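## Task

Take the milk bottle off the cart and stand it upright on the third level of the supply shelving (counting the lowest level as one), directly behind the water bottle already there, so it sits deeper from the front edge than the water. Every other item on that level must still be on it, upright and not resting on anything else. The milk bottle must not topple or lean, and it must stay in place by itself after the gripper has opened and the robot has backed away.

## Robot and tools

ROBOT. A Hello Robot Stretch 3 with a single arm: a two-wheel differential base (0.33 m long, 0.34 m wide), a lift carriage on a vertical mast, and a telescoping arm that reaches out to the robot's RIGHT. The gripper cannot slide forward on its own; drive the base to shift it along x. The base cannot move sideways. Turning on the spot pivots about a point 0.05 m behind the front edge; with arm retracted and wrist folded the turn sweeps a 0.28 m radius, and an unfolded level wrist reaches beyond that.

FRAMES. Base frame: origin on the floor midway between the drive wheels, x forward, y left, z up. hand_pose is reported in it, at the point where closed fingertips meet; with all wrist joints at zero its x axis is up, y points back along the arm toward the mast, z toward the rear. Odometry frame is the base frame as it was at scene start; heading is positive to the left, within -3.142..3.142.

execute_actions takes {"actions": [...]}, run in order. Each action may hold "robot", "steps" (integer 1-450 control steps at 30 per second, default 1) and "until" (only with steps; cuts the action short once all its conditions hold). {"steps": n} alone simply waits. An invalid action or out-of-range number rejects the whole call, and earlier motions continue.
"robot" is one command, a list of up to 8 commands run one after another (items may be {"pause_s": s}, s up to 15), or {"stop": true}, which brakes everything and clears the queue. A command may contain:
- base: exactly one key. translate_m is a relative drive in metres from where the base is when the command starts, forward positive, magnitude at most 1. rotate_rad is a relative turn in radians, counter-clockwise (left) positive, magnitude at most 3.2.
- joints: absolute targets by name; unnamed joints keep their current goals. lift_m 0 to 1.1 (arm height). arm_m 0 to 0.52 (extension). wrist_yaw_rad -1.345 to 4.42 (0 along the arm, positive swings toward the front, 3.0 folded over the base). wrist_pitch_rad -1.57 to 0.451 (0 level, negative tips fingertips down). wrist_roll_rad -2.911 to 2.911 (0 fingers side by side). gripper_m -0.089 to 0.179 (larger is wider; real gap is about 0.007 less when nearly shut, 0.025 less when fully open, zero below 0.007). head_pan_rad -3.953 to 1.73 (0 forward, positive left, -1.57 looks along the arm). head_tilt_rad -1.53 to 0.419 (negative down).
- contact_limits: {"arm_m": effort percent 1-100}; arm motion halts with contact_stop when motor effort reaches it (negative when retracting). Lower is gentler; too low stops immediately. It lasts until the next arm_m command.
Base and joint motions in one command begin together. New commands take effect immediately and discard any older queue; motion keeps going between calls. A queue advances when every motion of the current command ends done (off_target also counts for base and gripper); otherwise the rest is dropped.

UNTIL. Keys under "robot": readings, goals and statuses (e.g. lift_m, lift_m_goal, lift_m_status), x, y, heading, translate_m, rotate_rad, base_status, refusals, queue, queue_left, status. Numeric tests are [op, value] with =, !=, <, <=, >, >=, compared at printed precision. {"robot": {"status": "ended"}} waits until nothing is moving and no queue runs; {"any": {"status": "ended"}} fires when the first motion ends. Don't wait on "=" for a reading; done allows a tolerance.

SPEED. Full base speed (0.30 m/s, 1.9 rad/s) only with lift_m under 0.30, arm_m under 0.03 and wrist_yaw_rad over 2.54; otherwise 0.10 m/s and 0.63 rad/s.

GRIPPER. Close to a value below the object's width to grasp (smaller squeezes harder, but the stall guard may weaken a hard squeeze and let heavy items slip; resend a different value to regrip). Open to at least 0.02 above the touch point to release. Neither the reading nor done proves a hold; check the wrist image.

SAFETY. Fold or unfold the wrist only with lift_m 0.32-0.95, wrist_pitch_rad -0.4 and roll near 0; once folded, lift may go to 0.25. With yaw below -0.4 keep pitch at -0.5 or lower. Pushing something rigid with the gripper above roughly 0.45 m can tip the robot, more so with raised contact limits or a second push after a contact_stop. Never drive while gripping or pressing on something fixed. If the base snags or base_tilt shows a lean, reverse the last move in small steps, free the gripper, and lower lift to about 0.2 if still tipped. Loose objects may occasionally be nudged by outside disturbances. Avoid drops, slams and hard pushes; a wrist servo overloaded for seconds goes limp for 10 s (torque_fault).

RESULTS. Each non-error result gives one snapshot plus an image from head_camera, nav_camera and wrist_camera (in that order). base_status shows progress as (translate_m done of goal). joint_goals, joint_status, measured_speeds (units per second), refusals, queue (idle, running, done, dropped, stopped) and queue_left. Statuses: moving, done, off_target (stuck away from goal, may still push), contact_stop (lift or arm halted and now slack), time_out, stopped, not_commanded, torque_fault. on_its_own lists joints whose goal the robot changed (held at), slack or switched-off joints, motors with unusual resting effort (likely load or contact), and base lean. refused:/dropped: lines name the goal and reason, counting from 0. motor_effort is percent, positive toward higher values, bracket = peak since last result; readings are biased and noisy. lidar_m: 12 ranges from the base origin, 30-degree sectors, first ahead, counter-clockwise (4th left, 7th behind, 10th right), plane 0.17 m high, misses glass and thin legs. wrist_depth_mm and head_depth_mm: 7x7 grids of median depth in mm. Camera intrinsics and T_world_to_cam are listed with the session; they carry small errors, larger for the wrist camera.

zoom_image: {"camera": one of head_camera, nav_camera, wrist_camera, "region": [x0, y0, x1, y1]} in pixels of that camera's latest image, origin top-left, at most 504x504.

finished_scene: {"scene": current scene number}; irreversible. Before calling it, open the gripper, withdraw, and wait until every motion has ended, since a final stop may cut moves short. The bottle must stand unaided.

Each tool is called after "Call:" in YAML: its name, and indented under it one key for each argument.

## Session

Call:
execute_actions:
  actions: []

Scene clock: 0.00 s.
robot.base_odometry: x=+0.000 y=+0.000 heading=+0.000 (m, m, rad; robot's odometry frame)
robot.turned_by_wheels: +0.000 (rad since the last result)
robot.turned_by_imu: +0.000 (rad since the last result)
robot.base_tilt: forward=+1.3 right=-0.2 (deg)
robot.lidar_m: 2.04 2.08 1.73 1.43 1.69 1.99 1.98 2.43 1.61 1.61 2.08 2.10
robot.head_depth_mm: 1618 2409 2386 2369 2293 2322 2289 / 1611 2452 2419 2409 2369 2211 2246 / 1607 2510 2458 2440 2038 2159 2094 / 1600 2560 2566 2537 2532 2483 2458 / 1649 2613 2629 2595 2594 2558 2509 / 1794 2600 2690 2655 2635 2624 2565 / 1789 2573 2753 2724 2710 2707 2564
robot.base_status: not_commanded
robot.joint_positions: lift_m=+0.414 arm_m=-0.001 wrist_yaw_rad=+3.047 wrist_pitch_rad=-0.627 wrist_roll_rad=+0.011 gripper_m=+0.037 head_pan_rad=+0.010 head_tilt_rad=-0.011
robot.joint_goals: lift_m=+0.414 arm_m=-0.001 wrist_yaw_rad=+3.047 wrist_pitch_rad=-0.627 wrist_roll_rad=+0.011 gripper_m=+0.037 head_pan_rad=+0.010 head_tilt_rad=-0.011
robot.joint_status: lift_m=not_commanded arm_m=not_commanded wrist_yaw_rad=not_commanded wrist_pitch_rad=not_commanded wrist_roll_rad=not_commanded gripper_m=not_commanded head_pan_rad=not_commanded head_tilt_rad=not_commanded
robot.measured_speeds: translate_m=+0.000 rotate_rad=+0.000 lift_m=+0.000 arm_m=+0.000 wrist_yaw_rad=+0.000 wrist_pitch_rad=+0.000 wrist_roll_rad=+0.000 head_pan_rad=+0.000 head_tilt_rad=+0.000
robot: refusals=0 queue=idle queue_left=0
robot.motor_effort: left_wheel=-1 right_wheel=+0 lift_m=+24 arm_m=-1 wrist_yaw_rad=+0 wrist_pitch_rad=+5 wrist_roll_rad=+0 gripper_m=+0 head_pan_rad=+1 head_tilt_rad=+2 (%)
robot.hand_pose: x=-0.0029 y=+0.0488 z=+0.3832 quat_wxyz=(+0.251, +0.686, +0.185, +0.658) (m; robot's base frame)
robot.wrist_depth_mm: - - - - - - - / 953 975 - 976 935 951 - / 812 796 - 808 805 811 820 / 697 695 691 705 708 705 709 / 618 614 611 613 639 618 619 / 549 561 - - - 554 566 / 495 - - - 500 505 501
pictures: head_camera (sideways: a quarter turn clockwise sets it upright), nav_camera (sideways: a quarter turn counterclockwise sets it upright), wrist_camera
camera_calibration (this result's frames):
head_camera: T_world_to_cam=[[0.0412234, 0.0151173, -0.999036, 1.31557], [-0.00655181, 0.999868, 0.0148596, -0.0174446], [0.999128, 0.00593293, 0.041317, -0.101826], [0, 0, 0, 1]] pos_world=[0.0473908, -0.00184148, 1.31877]
nav_camera: T_world_to_cam=[[-0.0329504, 0.0458458, 0.998405, -1.25696], [0.0487097, -0.997687, 0.0474204, -0.0130266], [0.998269, 0.0501945, 0.030641, -0.0848548], [0, 0, 0, 1]] pos_world=[0.0439252, 0.0488892, 1.25817]
wrist_camera: T_world_to_cam=[[0.999064, -0.0412567, -0.0130247, 0.0138267], [-0.0393391, -0.740998, -0.670354, 0.323216], [0.0180053, 0.670238, -0.741928, 0.420539], [0, 0, 0, 1]] pos_world=[-0.00867066, -0.0417887, 0.528859]
Images, in order (width x height): head_camera 896x504, nav_camera 672x504, wrist_camera 644x364.

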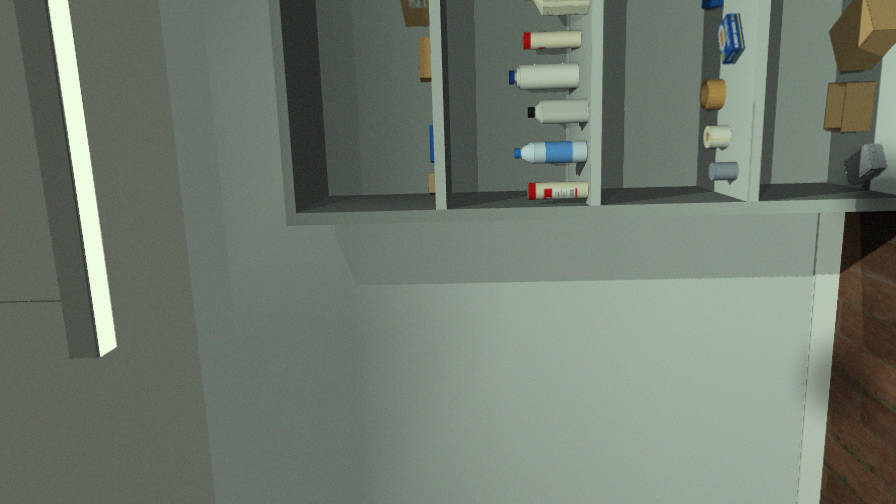

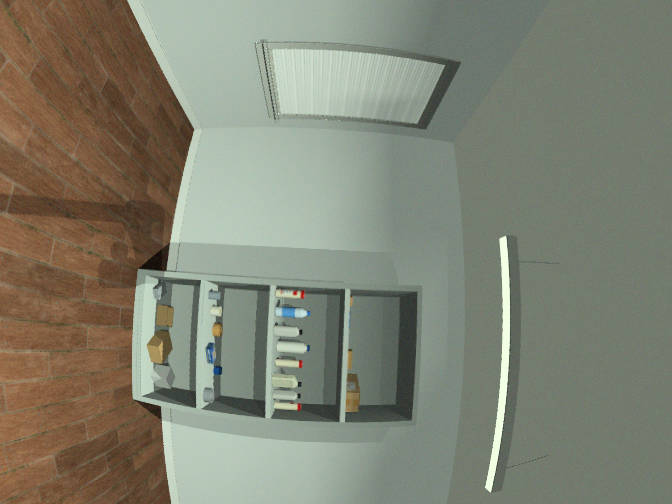

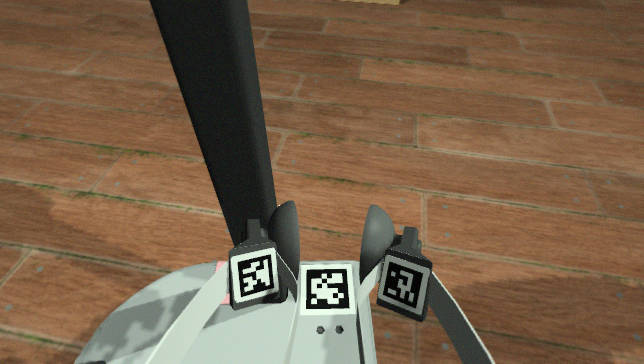

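Call:
execute_actions:
  actions:
    - {"robot":{"base":{"rotate_rad":-1.8},"joints":{"head_tilt_rad":-0.4,"lift_m":0.29,"wrist_pitch_rad":-0.4}},"steps":450,"until":{"robot":{"status":"ended"}}}

Scene clock: 4.23 s.
robot.base_odometry: x=+0.000 y=+0.000 heading=-1.800 (m, m, rad; robot's odometry frame)
robot.turned_by_wheels: -1.800 (rad since the last result)
robot.turned_by_imu: -1.815 (rad since the last result)
robot.base_tilt: forward=+1.4 right=-0.1 (deg)
robot.lidar_m: 1.60 2.09 2.20 2.04 2.52 1.81 1.43 1.47 2.07 1.98 2.05 2.13
robot.head_depth_mm: 1802 1908 2020 2174 2309 1883 1496 / 1794 1904 2025 2125 2273 1892 1498 / 1781 1888 2022 2086 2098 1885 1504 / 1785 1876 2002 2009 2029 1879 1508 / 1774 1887 1999 2150 2269 1930 1501 / 1765 1875 1989 2123 2255 1901 1506 / 1759 1869 1990 2102 2261 1924 1524
robot.base_status: done (rotate_rad -1.7999 of -1.8000)
robot.joint_positions: lift_m=+0.290 arm_m=-0.001 wrist_yaw_rad=+3.047 wrist_pitch_rad=-0.422 wrist_roll_rad=+0.011 gripper_m=+0.037 head_pan_rad=+0.010 head_tilt_rad=-0.396
robot.joint_goals: lift_m=+0.290 arm_m=-0.001 wrist_yaw_rad=+3.047 wrist_pitch_rad=-0.400 wrist_roll_rad=+0.011 gripper_m=+0.037 head_pan_rad=+0.010 head_tilt_rad=-0.400
robot.joint_status: lift_m=done arm_m=not_commanded wrist_yaw_rad=not_commanded wrist_pitch_rad=done wrist_roll_rad=not_commanded gripper_m=not_commanded head_pan_rad=not_commanded head_tilt_rad=done
robot.measured_speeds: translate_m=+0.000 rotate_rad=+0.000 lift_m=+0.000 arm_m=+0.000 wrist_yaw_rad=+0.000 wrist_pitch_rad=+0.000 wrist_roll_rad=+0.000 head_pan_rad=+0.000 head_tilt_rad=+0.000
robot: refusals=0 queue=done queue_left=0
robot.motor_effort: left_wheel=+1(12) right_wheel=-1(5) lift_m=+15(20) arm_m=-1(1) wrist_yaw_rad=+1(1) wrist_pitch_rad=+11(12) wrist_roll_rad=+0(0) gripper_m=+0(0) head_pan_rad=+0(0) head_tilt_rad=-2(28) (%)
robot.hand_pose: x=+0.0000 y=+0.0792 z=+0.3022 quat_wxyz=(+0.182, +0.701, +0.114, +0.680) (m; robot's base frame)
robot.wrist_depth_mm: - - - - - - - / - - - - - - - / 844 896 877 908 915 914 922 / 709 695 - 697 740 722 732 / 575 595 - 588 614 603 616 / 498 514 - - - 517 524 / 447 - - - 445 449 450
pictures: head_camera (sideways: a quarter turn clockwise sets it upright), nav_camera (sideways: a quarter turn counterclockwise sets it upright), wrist_camera
camera_calibration (this result's frames):
head_camera: T_world_to_cam=[[-0.336142, 0.0112887, -0.941744, 1.24279], [-0.00125083, 0.999922, 0.0124326, -0.0143104], [0.941811, 0.00535707, -0.336101, 0.389806], [0, 0, 0, 1]] pos_world=[0.0506131, -0.00180855, 1.30158]
nav_camera: T_world_to_cam=[[0.34353, 0.0496655, 0.937827, -1.1799], [0.0636726, -0.997535, 0.0295039, 0.0102268], [0.936981, 0.0495784, -0.345846, 0.405583], [0, 0, 0, 1]] pos_world=[0.0246573, 0.0486939, 1.24651]
wrist_camera: T_world_to_cam=[[0.999215, -0.0395686, -0.00183955, 0.0076586], [-0.024836, -0.589646, -0.80728, 0.320979], [0.0308583, 0.806692, -0.590166, 0.283399], [0, 0, 0, 1]] pos_world=[-0.00842595, -0.0390484, 0.426386]
Images, in order (width x height): head_camera 896x504, nav_camera 672x504, wrist_camera 644x364.

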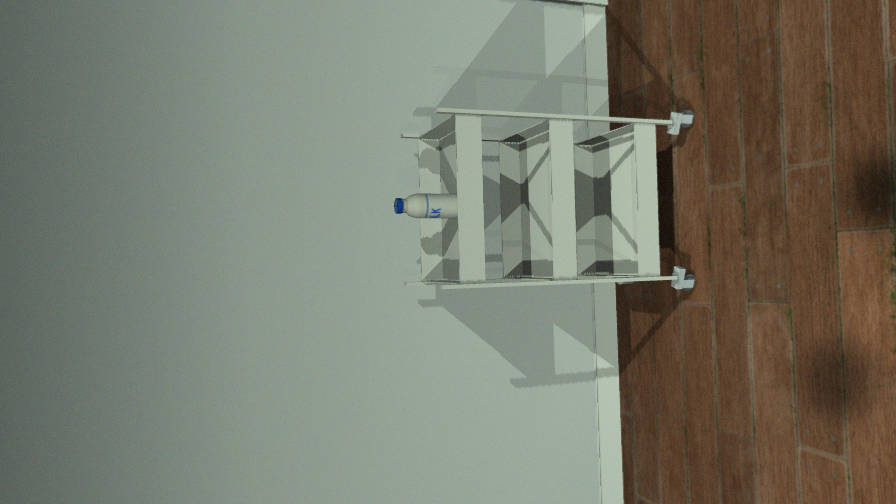

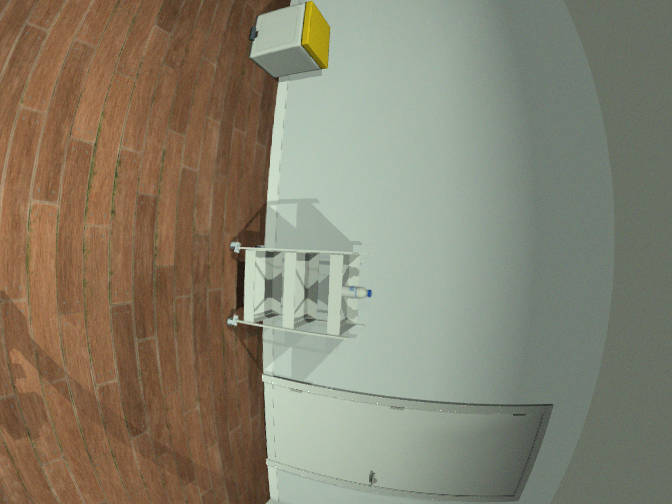

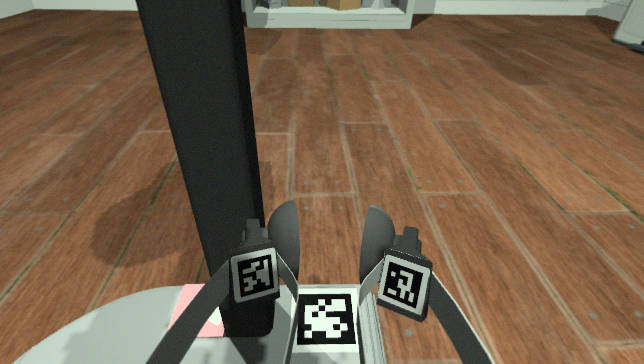

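Call:
execute_actions:
  actions:
    - {"robot":[{"base":{"translate_m":1.0},"joints":{"head_pan_rad":-1.57,"head_tilt_rad":-0.7}},{"base":{"rotate_rad":1.43}},{"joints":{"lift_m":0.68}}],"steps":450,"until":{"robot":{"lift_m":[">",0.34]}}}
    - {"robot":{"joints":{"wrist_yaw_rad":0,"gripper_m":0.15}},"steps":450,"until":{"robot":{"wrist_yaw_rad":["<",1.0]}}}
    - {"robot":[{"joints":{"wrist_pitch_rad":0.0,"lift_m":0.68}},{"joints":{"arm_m":0.13}}],"steps":450,"until":{"robot":{"status":"ended"}}}

Scene clock: 18.23 s.
robot.base_odometry: x=-0.227 y=-0.974 heading=-0.370 (m, m, rad; robot's odometry frame)
robot.turned_by_wheels: +1.430 (rad since the last result)
robot.turned_by_imu: +1.435 (rad since the last result)
robot.base_tilt: forward=+1.5 right=-0.2 (deg)
robot.lidar_m: 1.49 2.08 3.05 2.44 2.45 2.16 2.01 1.76 0.66 0.60 0.60 1.28
robot.head_depth_mm: 928 1040 1175 1326 1584 1436 - / 913 1016 1135 1028 1091 1041 - / 894 998 1126 1062 927 - 1154 / 879 978 1102 913 925 1203 1181 / 864 960 1078 1051 933 1049 1181 / 851 941 1056 1142 1312 1417 1234 / 836 923 1030 1172 1350 1456 1240
robot.base_status: done (rotate_rad +1.4299 of +1.4300)
robot.joint_positions: lift_m=+0.680 arm_m=+0.130 wrist_yaw_rad=+0.001 wrist_pitch_rad=-0.023 wrist_roll_rad=+0.011 gripper_m=+0.150 head_pan_rad=-1.563 head_tilt_rad=-0.692
robot.joint_goals: lift_m=+0.680 arm_m=+0.130 wrist_yaw_rad=+0.000 wrist_pitch_rad=+0.000 wrist_roll_rad=+0.011 gripper_m=+0.150 head_pan_rad=-1.570 head_tilt_rad=-0.700
robot.joint_status: lift_m=done arm_m=done wrist_yaw_rad=done wrist_pitch_rad=done wrist_roll_rad=not_commanded gripper_m=done head_pan_rad=done head_tilt_rad=done
robot.measured_speeds: translate_m=+0.000 rotate_rad=+0.000 lift_m=+0.000 arm_m=+0.000 wrist_yaw_rad=+0.000 wrist_pitch_rad=+0.000 wrist_roll_rad=+0.000 head_pan_rad=+0.000 head_tilt_rad=+0.000
robot: refusals=0 queue=done queue_left=0
robot.motor_effort: left_wheel=-2(12) right_wheel=+2(8) lift_m=+29(31) arm_m=+4(3) wrist_yaw_rad=-1(1) wrist_pitch_rad=+12(13) wrist_roll_rad=+0(0) gripper_m=+0(81) head_pan_rad=-4(56) head_tilt_rad=-4(29) (%)
robot.hand_pose: x=-0.0212 y=-0.5301 z=+0.7882 quat_wxyz=(+0.703, +0.009, -0.711, -0.008) (m; robot's base frame)
robot.wrist_depth_mm: 569 598 593 614 617 639 649 / 578 600 607 642 654 676 684 / 603 631 630 657 664 681 720 / 624 637 561 373 601 720 743 / 644 648 502 389 533 500 784 / 664 - 256 259 266 271 281 / 461 255 262 267 279 290 289
pictures: head_camera (sideways: a quarter turn clockwise sets it upright), nav_camera (sideways: a quarter turn counterclockwise sets it upright), wrist_camera
camera_calibration (this result's frames):
head_camera: T_world_to_cam=[[0.0102017, 0.59639, -0.80263, 1.05923], [0.999946, -0.00459612, 0.00929456, -0.0163281], [0.00185421, -0.802681, -0.596405, 0.734246], [0, 0, 0, 1]] pos_world=[0.0041598, -0.0424246, 1.28823]
nav_camera: T_world_to_cam=[[0.0507218, -0.602446, 0.796547, -0.993848], [-0.99765, -0.0673539, 0.0125863, 0.038734], [0.0460679, -0.795313, -0.604446, 0.747503], [0, 0, 0, 1]] pos_world=[0.0546168, -0.00163197, 1.24298]
wrist_camera: T_world_to_cam=[[-0.998413, -0.0527363, 0.0197709, -0.0608199], [-0.0314168, 0.230142, -0.97265, 0.918293], [0.0467438, -0.971727, -0.231433, -0.162777], [0, 0, 0, 1]] pos_world=[-0.0242648, -0.372719, 0.856708]
Images, in order (width x height): head_camera 896x504, nav_camera 672x504, wrist_camera 644x364.

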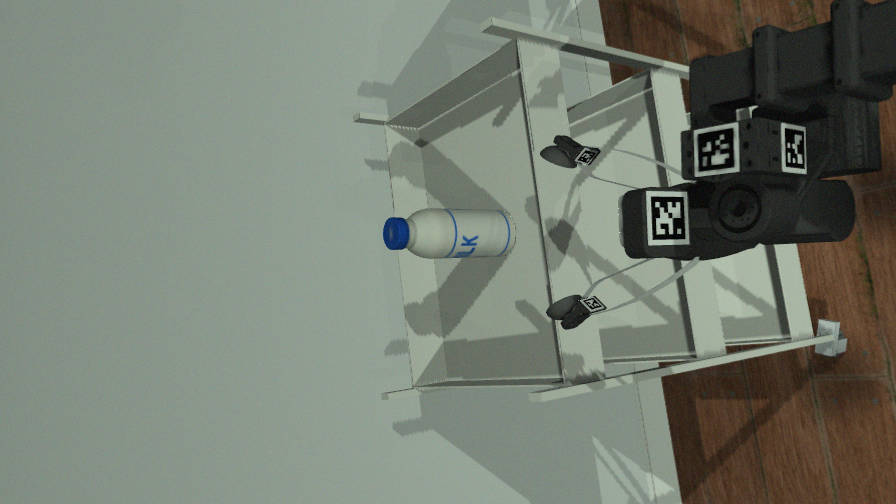

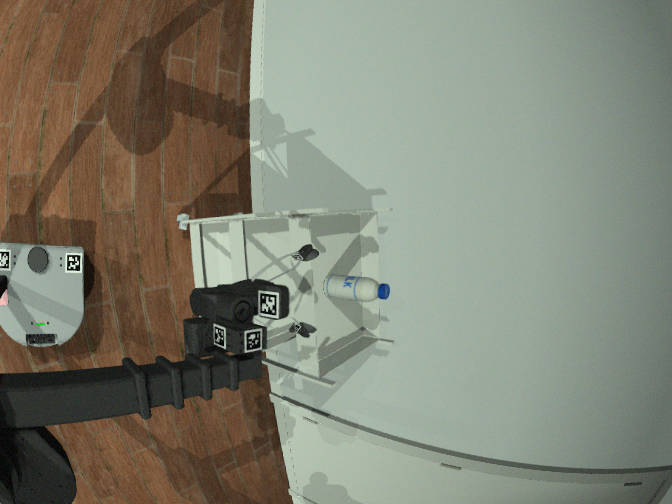

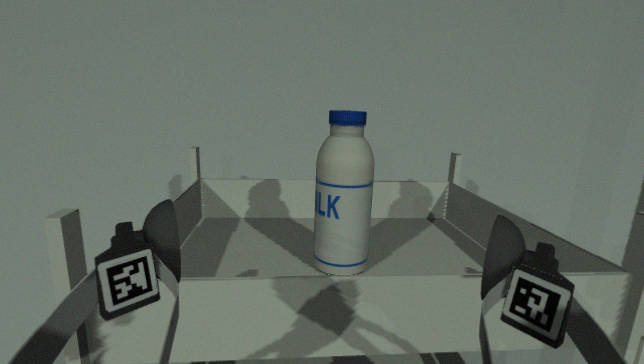

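Call:
execute_actions:
  actions:
    - {"robot":[{"joints":{"wrist_pitch_rad":-0.2,"lift_m":0.73}},{"joints":{"arm_m":0.37}}],"steps":450,"until":{"robot":{"status":"ended"}}}

Scene clock: 22.47 s.
robot.base_odometry: x=-0.227 y=-0.974 heading=-0.370 (m, m, rad; robot's odometry frame)
robot.turned_by_wheels: +0.000 (rad since the last result)
robot.turned_by_imu: -0.001 (rad since the last result)
robot.base_tilt: forward=+1.4 right=-0.2 (deg)
robot.lidar_m: 1.49 2.08 3.06 2.43 2.45 2.15 2.01 1.76 0.66 0.60 0.60 1.27
robot.head_depth_mm: 928 1039 1180 1330 1566 1488 - / 911 1016 1139 1089 - 1190 1202 / 897 996 1123 1094 1135 1198 1206 / 882 976 1099 1032 1102 1075 1178 / 865 961 1074 1043 900 1050 1179 / 850 941 1057 1143 1314 1421 1229 / 837 925 1031 1172 1348 1452 1236
robot.base_status: done (rotate_rad +1.4299 of +1.4300)
robot.joint_positions: lift_m=+0.730 arm_m=+0.370 wrist_yaw_rad=+0.001 wrist_pitch_rad=-0.216 wrist_roll_rad=+0.011 gripper_m=+0.150 head_pan_rad=-1.563 head_tilt_rad=-0.692
robot.joint_goals: lift_m=+0.730 arm_m=+0.370 wrist_yaw_rad=+0.000 wrist_pitch_rad=-0.200 wrist_roll_rad=+0.011 gripper_m=+0.150 head_pan_rad=-1.570 head_tilt_rad=-0.700
robot.joint_status: lift_m=done arm_m=done wrist_yaw_rad=done wrist_pitch_rad=done wrist_roll_rad=not_commanded gripper_m=done head_pan_rad=done head_tilt_rad=done
robot.measured_speeds: translate_m=+0.000 rotate_rad=+0.000 lift_m=+0.000 arm_m=+0.000 wrist_yaw_rad=+0.000 wrist_pitch_rad=+0.000 wrist_roll_rad=+0.000 head_pan_rad=+0.000 head_tilt_rad=+0.000
robot: refusals=0 queue=done queue_left=0
robot.motor_effort: left_wheel=-2(2) right_wheel=+1(1) lift_m=+29(28) arm_m=+4(2) wrist_yaw_rad=-1(0) wrist_pitch_rad=+8(13) wrist_roll_rad=+0(0) gripper_m=+0(0) head_pan_rad=-4(4) head_tilt_rad=-4(3) (%)
robot.hand_pose: x=-0.0213 y=-0.7597 z=+0.7899 quat_wxyz=(+0.699, +0.076, -0.706, -0.077) (m; robot's base frame)
robot.wrist_depth_mm: 360 370 374 385 394 409 408 / 380 388 397 410 420 430 445 / 398 411 426 158 438 463 483 / 428 434 445 143 372 470 506 / 444 343 362 140 156 376 534 / 265 - 320 144 303 327 273 / 251 265 270 157 256 269 253
pictures: head_camera (sideways: a quarter turn clockwise sets it upright), nav_camera (sideways: a quarter turn counterclockwise sets it upright), wrist_camera
camera_calibration (this result's frames):
head_camera: T_world_to_cam=[[0.0102016, 0.59639, -0.80263, 1.05923], [0.999946, -0.00459588, 0.00929456, -0.0163281], [0.0018544, -0.802681, -0.596405, 0.734246], [0, 0, 0, 1]] pos_world=[0.00415981, -0.0424246, 1.28823]
nav_camera: T_world_to_cam=[[0.050722, -0.602446, 0.796547, -0.993848], [-0.99765, -0.0673541, 0.0125863, 0.038734], [0.0460681, -0.795313, -0.604446, 0.747503], [0, 0, 0, 1]] pos_world=[0.0546168, -0.00163196, 1.24298]
wrist_camera: T_world_to_cam=[[-0.998431, -0.0551914, 0.00950031, -0.0668104], [-0.0314307, 0.411826, -0.91072, 1.06186], [0.0463515, -0.90959, -0.412914, -0.19487], [0, 0, 0, 1]] pos_world=[-0.024298, -0.618241, 0.887228]
Images, in order (width x height): head_camera 896x504, nav_camera 672x504, wrist_camera 644x364.

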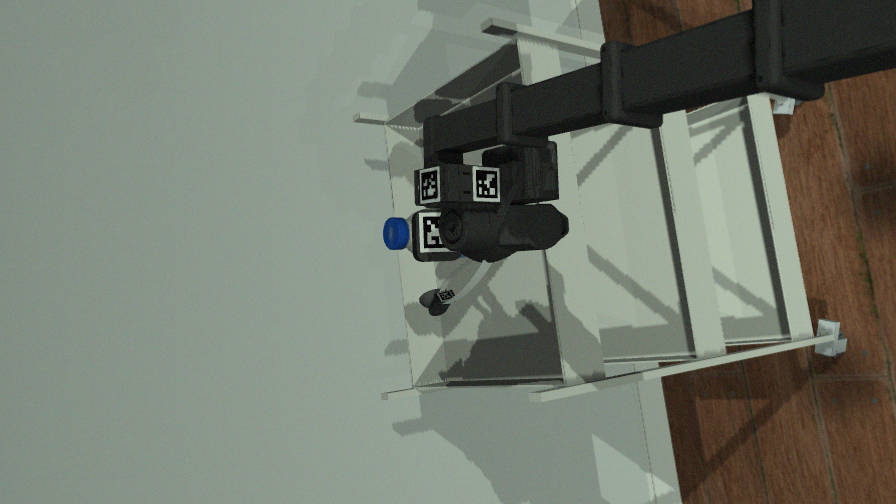

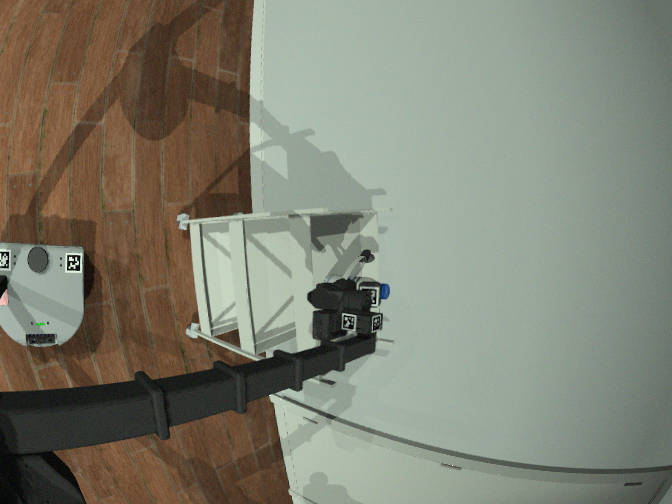

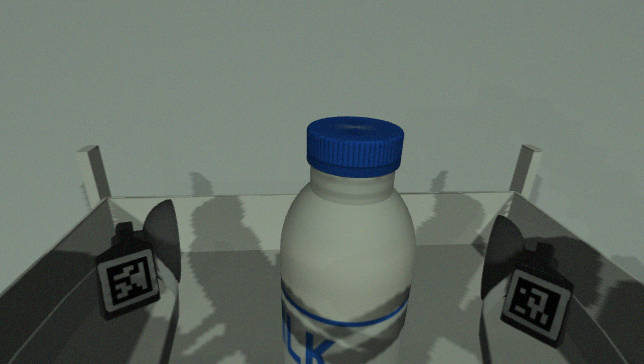

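Call:
execute_actions:
  actions:
    - {"robot":[{"joints":{"lift_m":0.708,"arm_m":0.376}},{"joints":{"gripper_m":0.015}},{"joints":{"lift_m":0.84,"wrist_pitch_rad":-0.15}}],"steps":450,"until":{"robot":{"status":"ended"}}}

Scene clock: 27.07 s.
robot.base_odometry: x=-0.227 y=-0.974 heading=-0.370 (m, m, rad; robot's odometry frame)
robot.turned_by_wheels: +0.000 (rad since the last result)
robot.turned_by_imu: -0.001 (rad since the last result)
robot.base_tilt: forward=+1.4 right=-0.2 (deg)
robot.lidar_m: 1.50 2.08 3.02 2.43 2.45 2.15 2.01 1.76 0.66 0.60 0.60 1.28
robot.head_depth_mm: 930 1040 1175 1331 - - 1211 / 913 1020 1119 993 1102 1158 1226 / 895 997 1085 986 923 1200 1204 / 881 982 1049 1028 926 1075 1182 / 865 959 1075 1055 899 1049 1186 / 849 943 1051 1139 1318 1414 1237 / 836 923 1030 1166 1348 1456 1236
robot.base_status: done (rotate_rad +1.4299 of +1.4300)
robot.joint_positions: lift_m=+0.839 arm_m=+0.376 wrist_yaw_rad=-0.001 wrist_pitch_rad=-0.219 wrist_roll_rad=+0.011 gripper_m=+0.022 head_pan_rad=-1.563 head_tilt_rad=-0.692
robot.joint_goals: lift_m=+0.840 arm_m=+0.376 wrist_yaw_rad=+0.000 wrist_pitch_rad=-0.150 wrist_roll_rad=+0.011 gripper_m=+0.021 head_pan_rad=-1.570 head_tilt_rad=-0.700
robot.joint_status: lift_m=done arm_m=done wrist_yaw_rad=done wrist_pitch_rad=off_target wrist_roll_rad=not_commanded gripper_m=done head_pan_rad=done head_tilt_rad=done
robot.measured_speeds: translate_m=+0.000 rotate_rad=+0.000 lift_m=+0.000 arm_m=+0.000 wrist_yaw_rad=+0.000 wrist_pitch_rad=+0.000 wrist_roll_rad=+0.000 head_pan_rad=+0.000 head_tilt_rad=+0.000
robot: refusals=0 queue=dropped queue_left=0
robot.on_its_own: gripper_m is held at +0.021, not at your +0.015, by its stall guard, which is not easing now; wrist_pitch_rad is at rest, and its effort (+35) is outside its rest range (-20 to +32)
robot.motor_effort: left_wheel=-3(6) right_wheel=+2(5) lift_m=+32(27) arm_m=+3(1) wrist_yaw_rad=+2(6) wrist_pitch_rad=+35(37) wrist_roll_rad=+0(0) gripper_m=-19(93) head_pan_rad=-4(4) head_tilt_rad=-5(5) (%)
robot.hand_pose: x=-0.0217 y=-0.7654 z=+0.8989 quat_wxyz=(+0.699, +0.077, -0.706, -0.078) (m; robot's base frame)
robot.wrist_depth_mm: 354 359 369 380 387 396 409 / 376 382 390 125 408 429 438 / 399 406 411 123 441 447 465 / 421 434 439 124 470 487 503 / 452 461 461 124 136 526 539 / 481 385 386 132 139 550 592 / 518 368 382 143 389 379 659
pictures: head_camera (sideways: a quarter turn clockwise sets it upright), nav_camera (sideways: a quarter turn counterclockwise sets it upright), wrist_camera
camera_calibration (this result's frames):
head_camera: T_world_to_cam=[[0.0102015, 0.59639, -0.80263, 1.05923], [0.999946, -0.00459576, 0.00929456, -0.0163281], [0.00185449, -0.802681, -0.596405, 0.734246], [0, 0, 0, 1]] pos_world=[0.00415981, -0.0424246, 1.28823]
nav_camera: T_world_to_cam=[[0.050722, -0.602446, 0.796547, -0.993848], [-0.99765, -0.0673542, 0.0125863, 0.038734], [0.0460682, -0.795313, -0.604446, 0.747503], [0, 0, 0, 1]] pos_world=[0.0546168, -0.00163196, 1.24298]
wrist_camera: T_world_to_cam=[[-0.998517, -0.0536424, 0.00930199, -0.067189], [-0.0307741, 0.415174, -0.909221, 1.16467], [0.0449109, -0.908159, -0.416209, -0.151076], [0, 0, 0, 1]] pos_world=[-0.0244626, -0.624347, 0.99669]
Images, in order (width x height): head_camera 896x504, nav_camera 672x504, wrist_camera 644x364.

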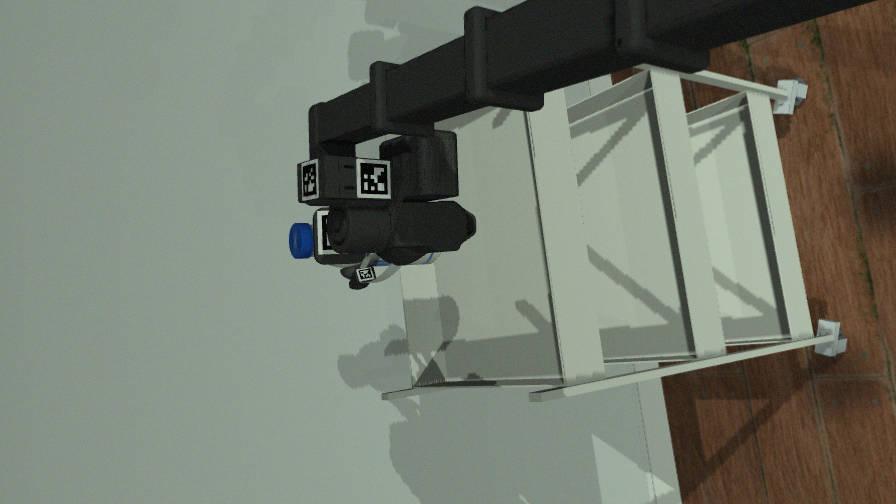

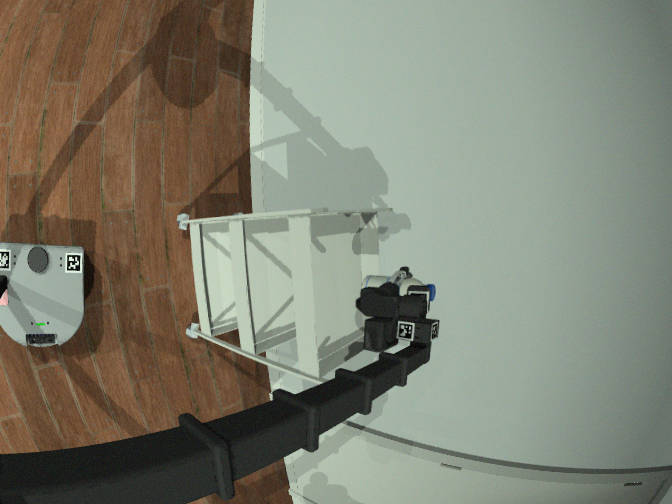

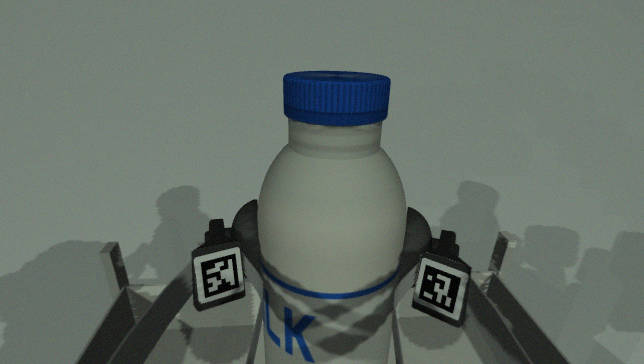

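Call:
execute_actions:
  actions:
    - {"robot":{"joints":{"arm_m":0.0,"lift_m":1.06,"head_tilt_rad":-0.35,"head_pan_rad":-1.4}},"steps":450,"until":{"robot":{"arm_m":["<",0.12]}}}
    - {"robot":[{"base":{"rotate_rad":0.715}},{"base":{"translate_m":1.0}}],"steps":450,"until":{"robot":{"translate_m":[">",0.816]}}}
    - {"robot":[{"base":{"translate_m":1.0},"joints":{"wrist_yaw_rad":0.4}},{"base":{"rotate_rad":1.0}}],"steps":450,"until":{"robot":{"status":"ended"}}}
    - {"steps":450,"until":{"robot":{"status":"ended"}}}

Scene clock: 53.97 s.
robot.base_odometry: x=+1.483 y=-0.360 heading=+1.345 (m, m, rad; robot's odometry frame)
robot.turned_by_wheels: +1.715 (rad since the last result)
robot.turned_by_imu: +1.725 (rad since the last result)
robot.base_tilt: forward=+1.5 right=-0.2 (deg)
robot.lidar_m: 1.78 1.84 2.10 3.53 2.25 2.07 1.54 0.70 0.59 0.58 0.58 1.33
robot.head_depth_mm: 444 808 850 882 - - - / 439 818 848 669 - - - / 435 829 877 913 - - - / 431 843 888 912 333 - 860 / 428 852 901 535 337 370 891 / 423 857 888 529 583 852 892 / 420 705 706 713 566 660 729
robot.base_status: done (rotate_rad +0.9999 of +1.0000)
robot.joint_positions: lift_m=+1.059 arm_m=+0.000 wrist_yaw_rad=+0.400 wrist_pitch_rad=-0.219 wrist_roll_rad=+0.011 gripper_m=+0.022 head_pan_rad=-1.407 head_tilt_rad=-0.359
robot.joint_goals: lift_m=+1.060 arm_m=+0.000 wrist_yaw_rad=+0.400 wrist_pitch_rad=-0.150 wrist_roll_rad=+0.011 gripper_m=+0.021 head_pan_rad=-1.400 head_tilt_rad=-0.350
robot.joint_status: lift_m=done arm_m=done wrist_yaw_rad=done wrist_pitch_rad=off_target wrist_roll_rad=not_commanded gripper_m=done head_pan_rad=done head_tilt_rad=done
robot.measured_speeds: translate_m=+0.000 rotate_rad=+0.000 lift_m=+0.000 arm_m=+0.000 wrist_yaw_rad=+0.000 wrist_pitch_rad=+0.000 wrist_roll_rad=+0.000 head_pan_rad=+0.000 head_tilt_rad=+0.000
robot: refusals=0 queue=done queue_left=0
robot.on_its_own: gripper_m is held at +0.021, not at your +0.015, by its stall guard, which is not easing now; wrist_pitch_rad is at rest, and its effort (+34) is outside its rest range (-20 to +32)
robot.motor_effort: left_wheel=-3(8) right_wheel=+2(6) lift_m=+31(29) arm_m=-6(8) wrist_yaw_rad=+0(4) wrist_pitch_rad=+34(34) wrist_roll_rad=+0(0) gripper_m=-20(20) head_pan_rad=+5(27) head_tilt_rad=+4(31) (%)
robot.hand_pose: x=+0.0738 y=-0.3710 z=+1.1189 quat_wxyz=(+0.701, +0.216, -0.677, +0.062) (m; robot's base frame)
robot.wrist_depth_mm: - 328 435 626 626 556 517 / - 354 428 126 621 583 373 / - 374 368 123 271 592 523 / - 404 391 125 276 436 529 / - - 398 124 136 416 403 / - - 469 133 139 334 337 / - - 536 143 288 281 280
pictures: head_camera (sideways: a quarter turn clockwise sets it upright), nav_camera (sideways: a quarter turn counterclockwise sets it upright), wrist_camera
camera_calibration (this result's frames):
head_camera: T_world_to_cam=[[-0.0346694, 0.299681, -0.953409, 1.25619], [0.987856, 0.154845, 0.0127498, -0.0207574], [0.151452, -0.94139, -0.30141, 0.349478], [0, 0, 0, 1]] pos_world=[0.0111275, -0.0442456, 1.30326]
nav_camera: T_world_to_cam=[[0.0960586, -0.297782, 0.949789, -1.19401], [-0.976194, -0.214609, 0.0314438, 0.0140431], [0.19447, -0.930198, -0.311308, 0.365164], [0, 0, 0, 1]] pos_world=[0.0573902, -0.012866, 1.24729]
wrist_camera: T_world_to_cam=[[-0.898462, -0.438953, 0.00930242, -0.102996], [-0.190318, 0.370279, -0.909215, 1.199], [0.395658, -0.818666, -0.416223, 0.301713], [0, 0, 0, 1]] pos_world=[0.0162787, -0.242175, 1.21669]
Images, in order (width x height): head_camera 896x504, nav_camera 672x504, wrist_camera 644x364.

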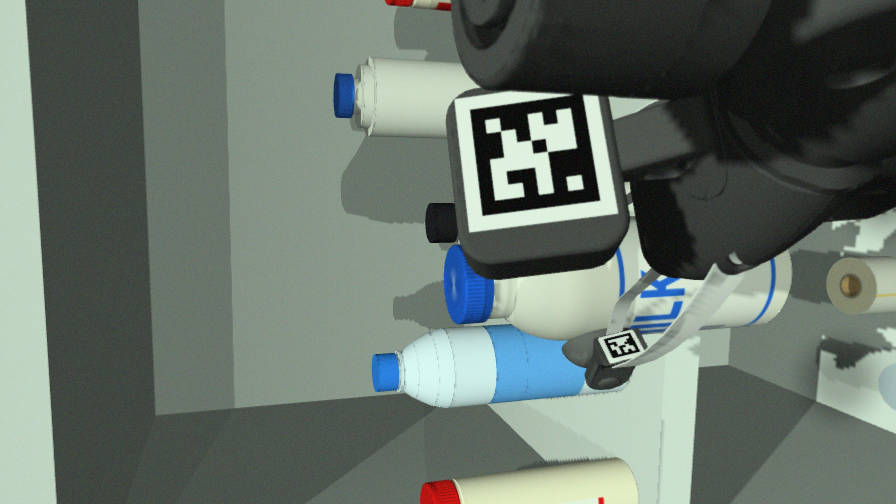

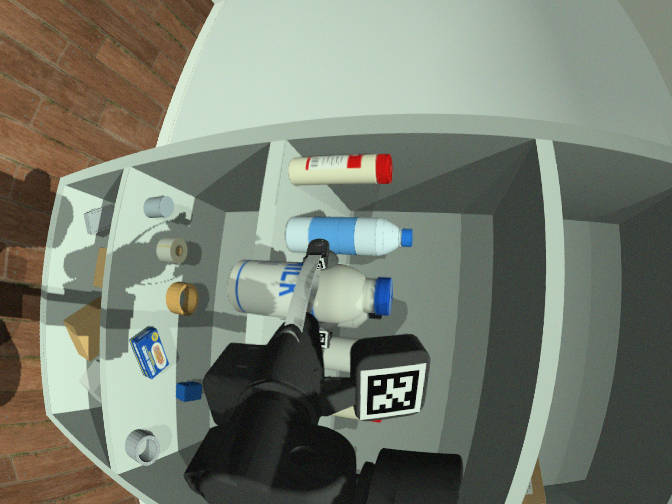

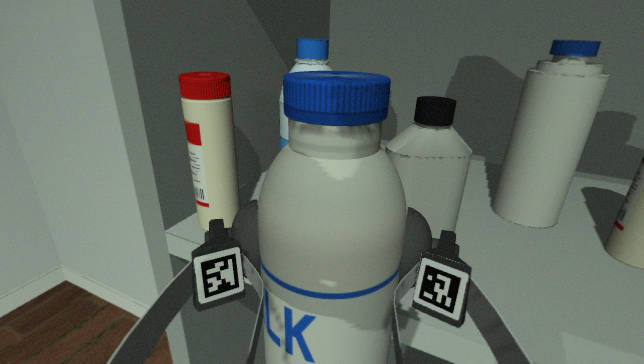

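Call:
execute_actions:
  actions:
    - {"robot":[{"base":{"rotate_rad":0.03},"joints":{"wrist_yaw_rad":0.3,"lift_m":1.055,"arm_m":0.07}},{"joints":{"arm_m":0.14}}],"steps":450,"until":{"robot":{"status":"ended"}}}

Scene clock: 57.73 s.
robot.base_odometry: x=+1.483 y=-0.360 heading=+1.375 (m, m, rad; robot's odometry frame)
robot.turned_by_wheels: +0.030 (rad since the last result)
robot.turned_by_imu: +0.029 (rad since the last result)
robot.base_tilt: forward=+1.3 right=-0.1 (deg)
robot.lidar_m: 1.78 1.86 2.13 3.53 2.19 2.06 1.54 0.70 0.58 0.59 0.58 1.37
robot.head_depth_mm: 445 803 839 - - 1027 907 / 440 819 856 - - 1039 910 / 436 829 872 471 - 537 909 / 431 843 893 915 514 539 887 / 427 858 905 533 560 1050 918 / 423 842 853 780 630 799 863 / 420 658 665 612 560 653 692
robot.base_status: done (rotate_rad +0.0299 of +0.0300)
robot.joint_positions: lift_m=+1.055 arm_m=+0.139 wrist_yaw_rad=+0.302 wrist_pitch_rad=-0.220 wrist_roll_rad=+0.011 gripper_m=+0.022 head_pan_rad=-1.407 head_tilt_rad=-0.359
robot.joint_goals: lift_m=+1.055 arm_m=+0.140 wrist_yaw_rad=+0.300 wrist_pitch_rad=-0.150 wrist_roll_rad=+0.011 gripper_m=+0.021 head_pan_rad=-1.400 head_tilt_rad=-0.350
robot.joint_status: lift_m=done arm_m=done wrist_yaw_rad=done wrist_pitch_rad=off_target wrist_roll_rad=not_commanded gripper_m=done head_pan_rad=done head_tilt_rad=done
robot.measured_speeds: translate_m=+0.000 rotate_rad=+0.000 lift_m=+0.000 arm_m=+0.000 wrist_yaw_rad=+0.000 wrist_pitch_rad=+0.000 wrist_roll_rad=+0.000 head_pan_rad=+0.000 head_tilt_rad=+0.000
robot: refusals=0 queue=done queue_left=0
robot.on_its_own: gripper_m is held at +0.021, not at your +0.015, by its stall guard, which is not easing now; wrist_pitch_rad is at rest, and its effort (+35) is outside its rest range (-20 to +32)
robot.motor_effort: left_wheel=-3(7) right_wheel=+2(5) lift_m=+17(33) arm_m=+4(3) wrist_yaw_rad=-2(3) wrist_pitch_rad=+35(35) wrist_roll_rad=+0(0) gripper_m=-20(20) head_pan_rad=+5(5) head_tilt_rad=+5(5) (%)
robot.hand_pose: x=+0.0513 y=-0.5182 z=+1.1144 quat_wxyz=(+0.703, +0.183, -0.687, +0.027) (m; robot's base frame)
robot.wrist_depth_mm: 280 328 472 532 484 442 399 / 287 315 486 125 503 452 268 / 229 193 209 124 523 301 275 / 236 330 209 124 470 304 455 / 249 273 212 124 136 317 413 / 269 292 234 132 140 324 330 / 258 259 247 143 259 273 275
pictures: head_camera (sideways: a quarter turn clockwise sets it upright), nav_camera (sideways: a quarter turn counterclockwise sets it upright), wrist_camera
camera_calibration (this result's frames):
head_camera: T_world_to_cam=[[-0.0346666, 0.299664, -0.953415, 1.25619], [0.987856, 0.154845, 0.0127499, -0.0207576], [0.151452, -0.941395, -0.301393, 0.349456], [0, 0, 0, 1]] pos_world=[0.0111275, -0.0442456, 1.30326]
nav_camera: T_world_to_cam=[[0.0960559, -0.297766, 0.949794, -1.19402], [-0.976194, -0.214609, 0.0314447, 0.0140419], [0.194471, -0.930204, -0.311292, 0.365143], [0, 0, 0, 1]] pos_world=[0.0573903, -0.0128669, 1.24729]
wrist_camera: T_world_to_cam=[[-0.937142, -0.348825, 0.00924639, -0.139115], [-0.153395, 0.388016, -0.908798, 1.25198], [0.313424, -0.853091, -0.417134, 0.175654], [0, 0, 0, 1]] pos_world=[0.00662135, -0.384464, 1.21235]
Images, in order (width x height): head_camera 896x504, nav_camera 672x504, wrist_camera 644x364.

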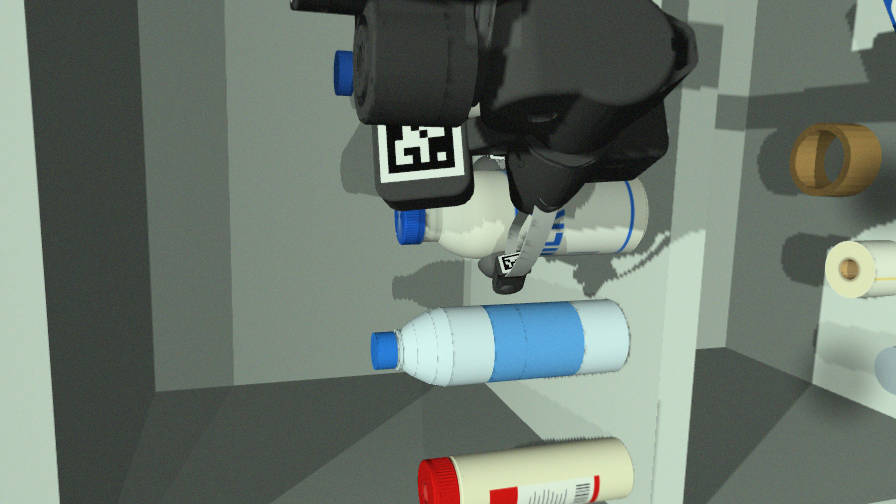

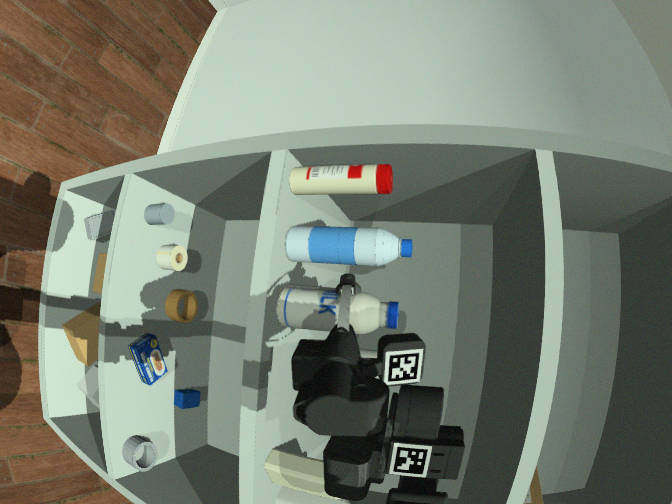

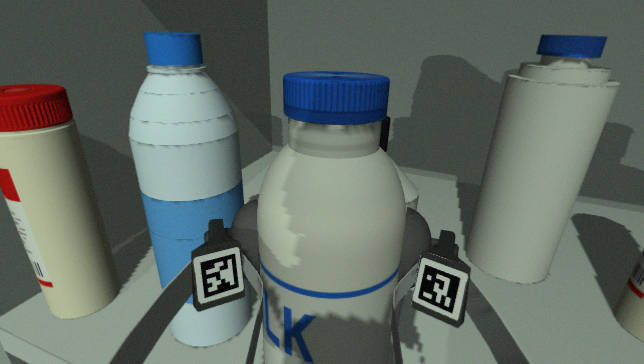

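Call:
execute_actions:
  actions:
    - {"robot":[{"joints":{"lift_m":1.048,"arm_m":0.23}}],"steps":450,"until":{"robot":{"status":"ended"}}}

Scene clock: 59.60 s.
robot.base_odometry: x=+1.483 y=-0.360 heading=+1.375 (m, m, rad; robot's odometry frame)
robot.turned_by_wheels: +0.000 (rad since the last result)
robot.turned_by_imu: -0.001 (rad since the last result)
robot.base_tilt: forward=+1.4 right=-0.2 (deg)
robot.lidar_m: 1.78 1.86 2.12 3.52 2.19 2.07 1.54 0.70 0.58 0.58 0.58 1.37
robot.head_depth_mm: 445 803 833 - 614 509 909 / 440 819 850 - 587 534 908 / 436 830 874 557 584 536 909 / 431 842 891 921 610 539 886 / 428 856 903 533 559 1050 917 / 423 843 854 778 630 800 867 / 421 658 663 613 559 629 694
robot.base_status: done (rotate_rad +0.0299 of +0.0300)
robot.joint_positions: lift_m=+1.048 arm_m=+0.229 wrist_yaw_rad=+0.302 wrist_pitch_rad=-0.221 wrist_roll_rad=+0.011 gripper_m=+0.022 head_pan_rad=-1.407 head_tilt_rad=-0.359
robot.joint_goals: lift_m=+1.048 arm_m=+0.230 wrist_yaw_rad=+0.300 wrist_pitch_rad=-0.150 wrist_roll_rad=+0.011 gripper_m=+0.021 head_pan_rad=-1.400 head_tilt_rad=-0.350
robot.joint_status: lift_m=done arm_m=done wrist_yaw_rad=done wrist_pitch_rad=off_target wrist_roll_rad=not_commanded gripper_m=done head_pan_rad=done head_tilt_rad=done
robot.measured_speeds: translate_m=+0.000 rotate_rad=+0.000 lift_m=+0.000 arm_m=+0.000 wrist_yaw_rad=+0.000 wrist_pitch_rad=+0.000 wrist_roll_rad=+0.000 head_pan_rad=+0.000 head_tilt_rad=+0.000
robot: refusals=0 queue=done queue_left=0
robot.on_its_own: gripper_m is held at +0.021, not at your +0.015, by its stall guard, which is not easing now; wrist_pitch_rad is at rest, and its effort (+35) is outside its rest range (-20 to +32)
robot.motor_effort: left_wheel=-3(3) right_wheel=+1(2) lift_m=+17(24) arm_m=+4(5) wrist_yaw_rad=-1(1) wrist_pitch_rad=+35(35) wrist_roll_rad=+0(0) gripper_m=-19(19) head_pan_rad=+5(5) head_tilt_rad=+7(5) (%)
robot.hand_pose: x=+0.0512 y=-0.6082 z=+1.1073 quat_wxyz=(+0.703, +0.183, -0.687, +0.027) (m; robot's base frame)
robot.wrist_depth_mm: 278 342 469 441 403 372 328 / 286 358 487 126 419 388 188 / 126 361 515 124 443 408 185 / 124 381 475 125 198 234 196 / 128 168 381 124 136 237 210 / 132 155 284 132 139 240 234 / 140 157 251 142 252 247 256
pictures: head_camera (sideways: a quarter turn clockwise sets it upright), nav_camera (sideways: a quarter turn counterclockwise sets it upright), wrist_camera
camera_calibration (this result's frames):
head_camera: T_world_to_cam=[[-0.0346667, 0.299664, -0.953415, 1.25619], [0.987856, 0.154845, 0.0127499, -0.0207576], [0.151453, -0.941395, -0.301393, 0.349456], [0, 0, 0, 1]] pos_world=[0.0111275, -0.0442456, 1.30326]
nav_camera: T_world_to_cam=[[0.0960559, -0.297766, 0.949794, -1.19402], [-0.976194, -0.214609, 0.0314447, 0.0140419], [0.194471, -0.930204, -0.311292, 0.365143], [0, 0, 0, 1]] pos_world=[0.0573903, -0.0128669, 1.24729]
wrist_camera: T_world_to_cam=[[-0.937142, -0.348827, 0.00922937, -0.170426], [-0.153481, 0.388294, -0.908665, 1.28049], [0.313383, -0.852964, -0.417425, 0.0963545], [0, 0, 0, 1]] pos_world=[0.00662302, -0.47447, 1.20533]
Images, in order (width x height): head_camera 896x504, nav_camera 672x504, wrist_camera 644x364.

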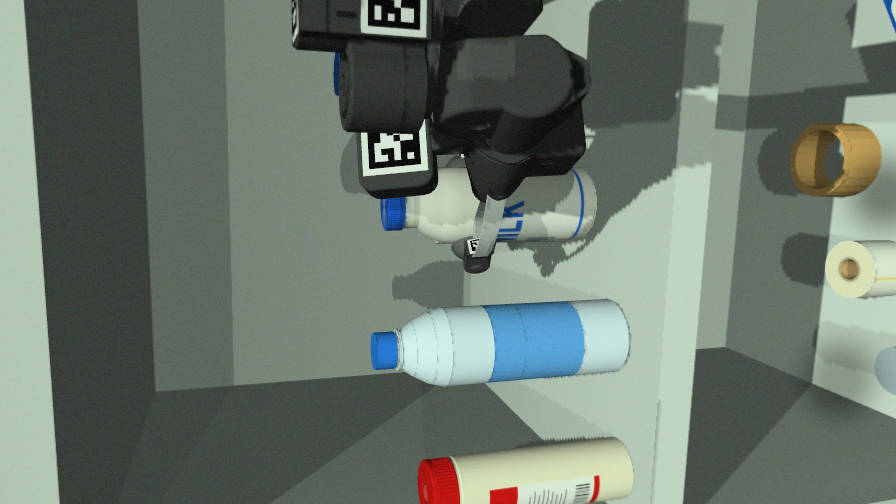

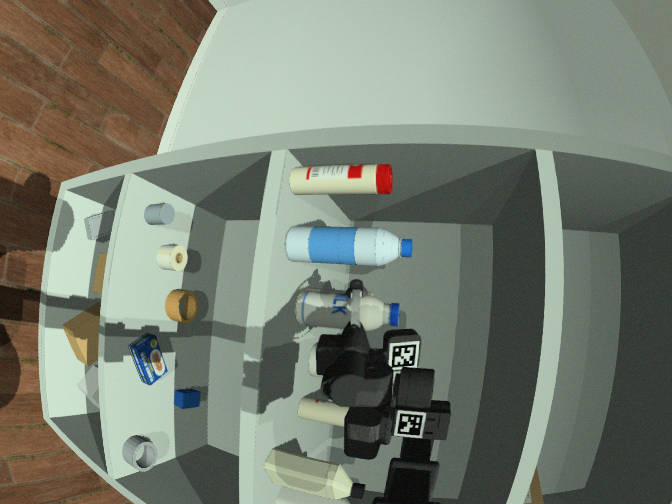

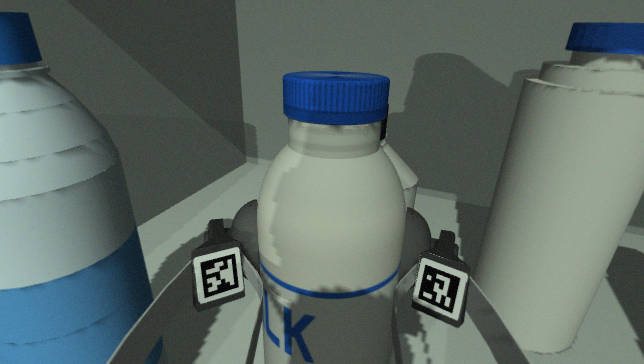

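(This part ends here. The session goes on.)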